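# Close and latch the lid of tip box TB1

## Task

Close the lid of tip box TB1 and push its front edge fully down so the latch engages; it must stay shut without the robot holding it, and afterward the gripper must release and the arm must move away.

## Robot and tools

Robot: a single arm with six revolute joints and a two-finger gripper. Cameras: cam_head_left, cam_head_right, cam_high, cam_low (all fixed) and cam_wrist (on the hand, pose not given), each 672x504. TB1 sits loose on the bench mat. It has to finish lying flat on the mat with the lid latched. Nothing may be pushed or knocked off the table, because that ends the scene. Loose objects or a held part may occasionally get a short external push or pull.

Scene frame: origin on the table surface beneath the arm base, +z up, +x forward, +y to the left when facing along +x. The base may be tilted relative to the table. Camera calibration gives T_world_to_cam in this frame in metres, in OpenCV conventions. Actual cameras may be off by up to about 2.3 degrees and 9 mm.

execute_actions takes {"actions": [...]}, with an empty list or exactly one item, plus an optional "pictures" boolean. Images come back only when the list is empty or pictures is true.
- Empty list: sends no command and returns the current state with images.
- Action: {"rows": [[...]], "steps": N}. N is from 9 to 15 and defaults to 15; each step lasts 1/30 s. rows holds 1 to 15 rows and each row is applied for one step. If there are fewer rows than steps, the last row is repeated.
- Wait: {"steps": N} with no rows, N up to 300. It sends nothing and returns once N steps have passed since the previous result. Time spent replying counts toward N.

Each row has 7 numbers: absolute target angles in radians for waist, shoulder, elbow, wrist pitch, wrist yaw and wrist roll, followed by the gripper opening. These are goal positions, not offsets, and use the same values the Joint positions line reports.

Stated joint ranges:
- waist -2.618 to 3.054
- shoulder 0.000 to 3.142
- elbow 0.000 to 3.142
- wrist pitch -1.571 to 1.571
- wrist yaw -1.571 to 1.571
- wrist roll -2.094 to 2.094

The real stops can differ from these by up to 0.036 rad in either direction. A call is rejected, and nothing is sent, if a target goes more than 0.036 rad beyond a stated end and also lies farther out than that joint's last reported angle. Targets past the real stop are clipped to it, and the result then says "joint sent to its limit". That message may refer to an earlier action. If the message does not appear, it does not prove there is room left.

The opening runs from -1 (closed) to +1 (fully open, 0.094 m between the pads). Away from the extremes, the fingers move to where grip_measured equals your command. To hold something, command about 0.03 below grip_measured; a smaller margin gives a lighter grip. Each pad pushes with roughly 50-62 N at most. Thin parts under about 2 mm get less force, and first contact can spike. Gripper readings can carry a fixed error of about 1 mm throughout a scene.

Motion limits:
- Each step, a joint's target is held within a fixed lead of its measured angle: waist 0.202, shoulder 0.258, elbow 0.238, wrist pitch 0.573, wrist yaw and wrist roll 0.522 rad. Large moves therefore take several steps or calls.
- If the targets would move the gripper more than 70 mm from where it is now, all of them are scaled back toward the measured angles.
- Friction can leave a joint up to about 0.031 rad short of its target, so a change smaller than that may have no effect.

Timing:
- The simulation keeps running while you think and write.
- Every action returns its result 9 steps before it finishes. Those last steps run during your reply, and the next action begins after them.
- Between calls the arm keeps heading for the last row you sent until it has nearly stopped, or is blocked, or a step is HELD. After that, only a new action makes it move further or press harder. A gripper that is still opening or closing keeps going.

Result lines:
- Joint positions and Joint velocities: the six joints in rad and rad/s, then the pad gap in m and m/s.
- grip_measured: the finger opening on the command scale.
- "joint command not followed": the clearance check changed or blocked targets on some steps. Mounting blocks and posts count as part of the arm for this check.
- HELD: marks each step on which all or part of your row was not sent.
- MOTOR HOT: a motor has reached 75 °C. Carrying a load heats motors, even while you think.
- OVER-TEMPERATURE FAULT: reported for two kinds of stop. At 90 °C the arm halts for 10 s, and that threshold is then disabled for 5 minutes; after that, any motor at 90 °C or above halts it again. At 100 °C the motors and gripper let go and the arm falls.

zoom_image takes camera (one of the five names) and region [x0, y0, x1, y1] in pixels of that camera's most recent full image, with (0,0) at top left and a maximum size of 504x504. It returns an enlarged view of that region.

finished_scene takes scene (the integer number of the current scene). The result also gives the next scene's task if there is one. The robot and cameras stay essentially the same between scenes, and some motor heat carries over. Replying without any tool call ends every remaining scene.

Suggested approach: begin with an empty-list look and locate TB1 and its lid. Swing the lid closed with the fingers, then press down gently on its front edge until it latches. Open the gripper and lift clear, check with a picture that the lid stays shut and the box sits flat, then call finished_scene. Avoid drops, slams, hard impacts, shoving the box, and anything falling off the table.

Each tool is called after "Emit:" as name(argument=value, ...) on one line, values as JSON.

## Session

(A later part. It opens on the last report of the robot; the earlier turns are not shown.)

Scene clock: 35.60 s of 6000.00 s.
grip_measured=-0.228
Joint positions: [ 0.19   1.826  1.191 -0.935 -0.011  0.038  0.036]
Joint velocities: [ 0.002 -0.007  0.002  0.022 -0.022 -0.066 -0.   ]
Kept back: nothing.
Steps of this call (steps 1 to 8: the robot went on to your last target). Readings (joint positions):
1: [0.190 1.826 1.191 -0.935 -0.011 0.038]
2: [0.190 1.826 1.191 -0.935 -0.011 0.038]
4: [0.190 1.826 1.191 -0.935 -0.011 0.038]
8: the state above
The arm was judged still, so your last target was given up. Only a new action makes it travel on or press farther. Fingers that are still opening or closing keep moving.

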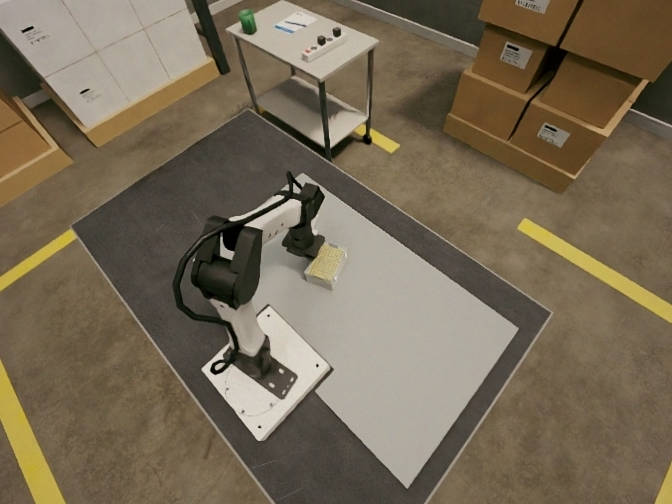

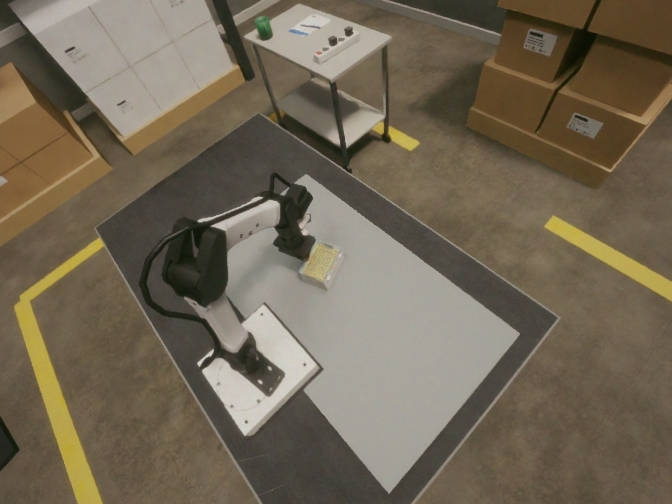

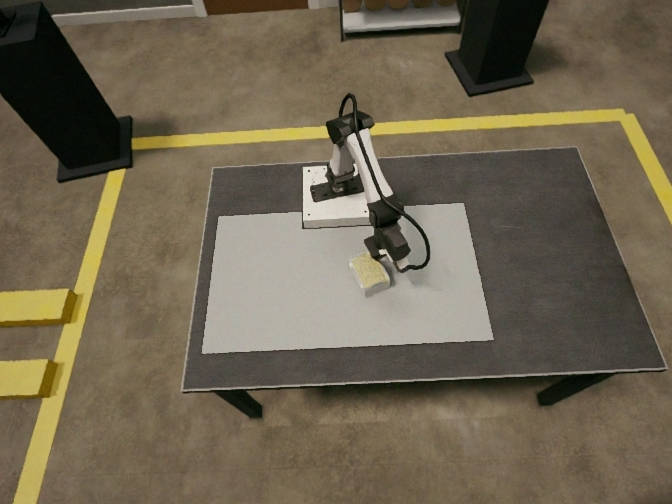

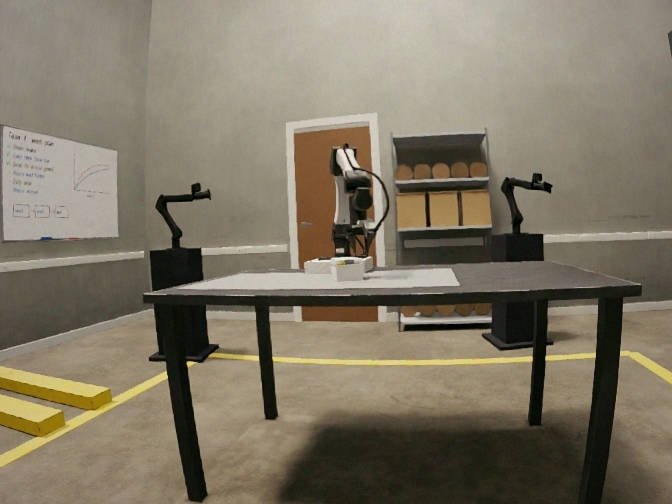

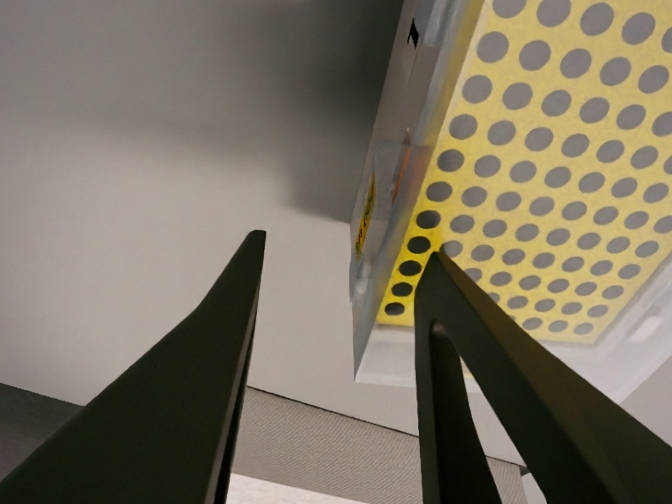

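Emit:
execute_actions(actions=[{"rows":[[0.186,1.935,1.105,-0.93,-0.015,0.03,-0.23],[0.188,1.91,1.125,-0.935,-0.015,0.03,-0.23],[0.19,1.885,1.146,-0.94,-0.015,0.03,-0.23],[0.19,1.86,1.167,-0.95,-0.015,0.03,-0.23],[0.19,1.84,1.188,-0.96,-0.015,0.03,-0.23],[0.19,1.825,1.208,-0.973,-0.015,0.03,-0.23],[0.19,1.812,1.226,-0.99,-0.015,0.03,-0.23],[0.192,1.803,1.243,-1.012,-0.015,0.03,-0.23],[0.197,1.796,1.262,-1.04,-0.01,0.03,-0.23],[0.205,1.789,1.284,-1.07,0,0.03,-0.23],[0.217,1.782,1.308,-1.1,0.01,0.03,-0.23],[0.232,1.775,1.334,-1.13,0.02,0.03,-0.23],[0.25,1.768,1.36,-1.16,0.04,0.03,-0.23],[0.27,1.761,1.386,-1.188,0.06,0.03,-0.23],[0.292,1.755,1.41,-1.212,0.08,0.03,-0.23]],"steps":15}])

Emit:
execute_actions(actions=[{"rows":[[0.315,1.75,1.432,-1.232,0.1,0.03,-0.23],[0.338,1.746,1.451,-1.247,0.12,0.03,-0.23],[0.36,1.743,1.467,-1.257,0.135,0.03,-0.23],[0.38,1.741,1.48,-1.263,0.145,0.03,-0.23],[0.397,1.74,1.49,-1.265,0.15,0.03,-0.23],[0.41,1.74,1.496,-1.265,0.15,0.03,-0.23],[0.418,1.74,1.5,-1.265,0.15,0.03,-0.23],[0.42,1.74,1.5,-1.265,0.15,0.03,-0.23],[0.42,1.74,1.5,-1.265,0.15,0.03,-0.23]],"steps":9}])

Emit:
execute_actions(actions=[{"steps":16}], pictures=true)

Emit:
zoom_image(camera="cam_low", region=[325, 245, 375, 290])

Scene clock: 36.90 s of 6000.00 s.
grip_measured=-0.228
Joint positions: [ 0.19   1.818  1.196 -0.939 -0.011  0.037  0.036]
Joint velocities: [ 0.007 -0.007  0.085 -0.022 -0.037  0.037  0.001]
Steps of this call (steps 1 to 33: nothing new was sent; steps 34 to 39: the first 6 steps of this action). Readings (joint positions):
34: [0.190 1.826 1.191 -0.935 -0.011 0.038]
35: [0.190 1.825 1.191 -0.935 -0.011 0.038]
37: [0.190 1.820 1.192 -0.935 -0.011 0.037]
39: the state above

Scene clock: 37.20 s of 6000.00 s.
grip_measured=-0.228
Joint positions: [ 0.243  1.798  1.339 -1.1    0.023  0.037  0.036]
Joint velocities: [ 0.559 -0.242  0.769 -0.74   0.242  0.007 -0.001]
Kept back: the last 9 steps of this action.
Steps of this call (steps 1 to 9: the last 9 steps of your previous action). Readings (joint positions):
1: [0.190 1.818 1.200 -0.943 -0.011 0.037]
2: [0.190 1.818 1.204 -0.953 -0.011 0.037]
4: [0.191 1.818 1.225 -0.987 -0.010 0.037]
8: [0.225 1.806 1.313 -1.077 0.012 0.037]
9: the state above

Scene clock: 37.73 s of 6000.00 s.
grip_measured=-0.228
Joint positions: [ 0.42   1.749  1.481 -1.247  0.133  0.037  0.036]
Joint velocities: [ 0.002  0.002  0.002 -0.037  0.066  0.007  0.001]
Kept back: nothing.
Steps of this call (steps 1 to 9: the last 9 steps of your previous action; steps 10 to 16: the robot went on to your last target). Readings (joint positions):
1: [0.265 1.789 1.366 -1.122 0.036 0.037]
2: [0.288 1.780 1.391 -1.142 0.050 0.037]
4: [0.337 1.763 1.434 -1.176 0.078 0.037]
8: [0.409 1.749 1.478 -1.215 0.111 0.037]
16: the state above

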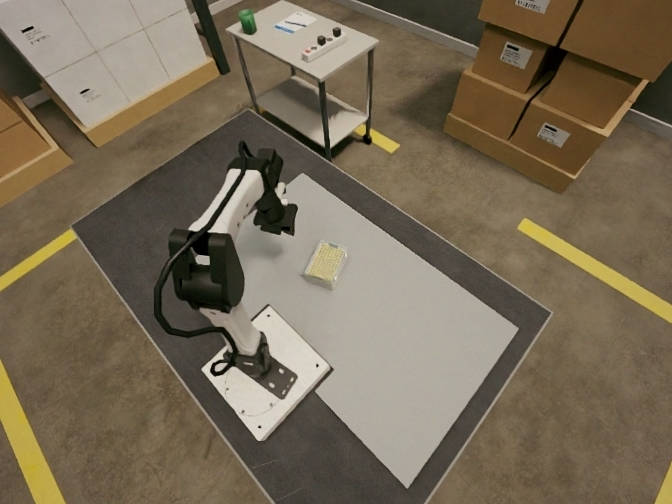

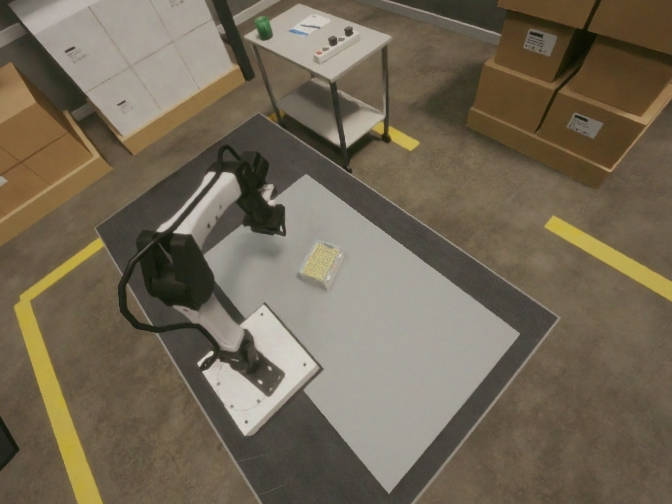

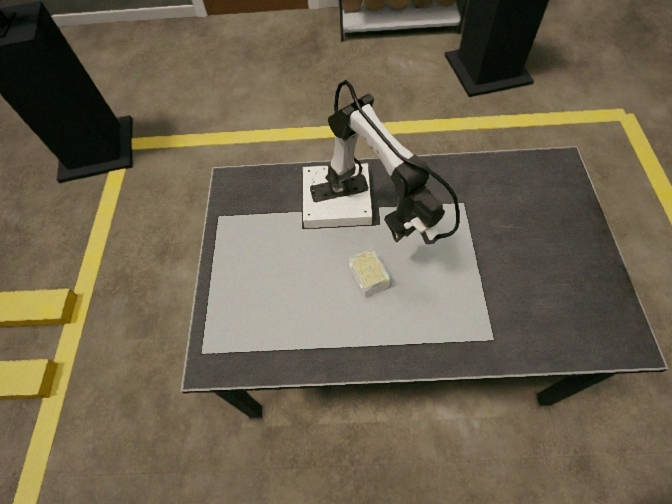

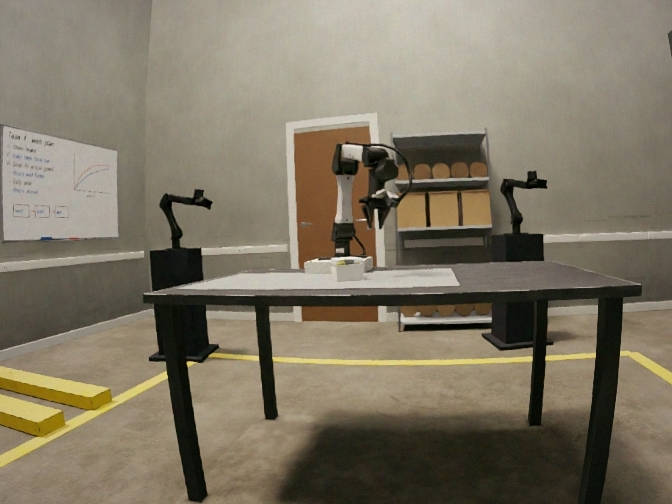

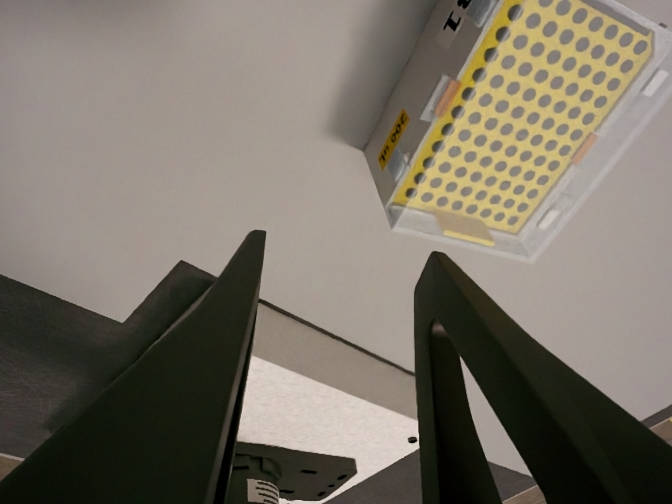

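Region (325, 245, 375, 290) of cam_low's 672x504 image, scaled by 10.080, with more detail than that image has; it fills the top 454 rows of this view, and the rest is white.

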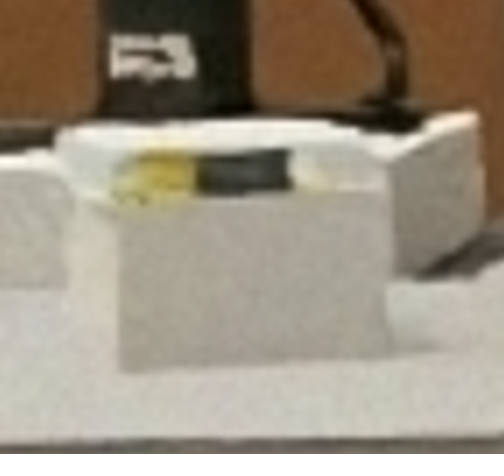

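Emit:
zoom_image(camera="cam_wrist", region=[350, 0, 550, 250])

Region (350, 0, 550, 250) of cam_wrist's 672x504 image, scaled by 2.016, with more detail than that image has; it fills the left 403 columns of this view, and the rest is white.

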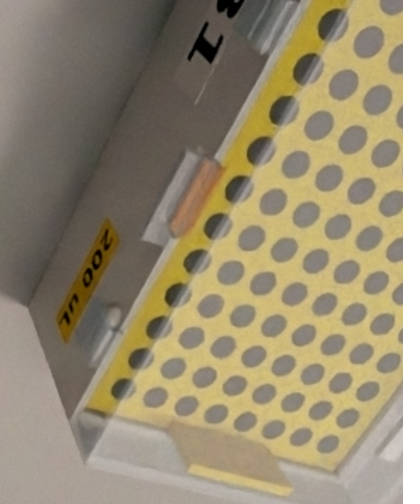

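Emit:
finished_scene(scene=1)

The scene is finished: the task was done.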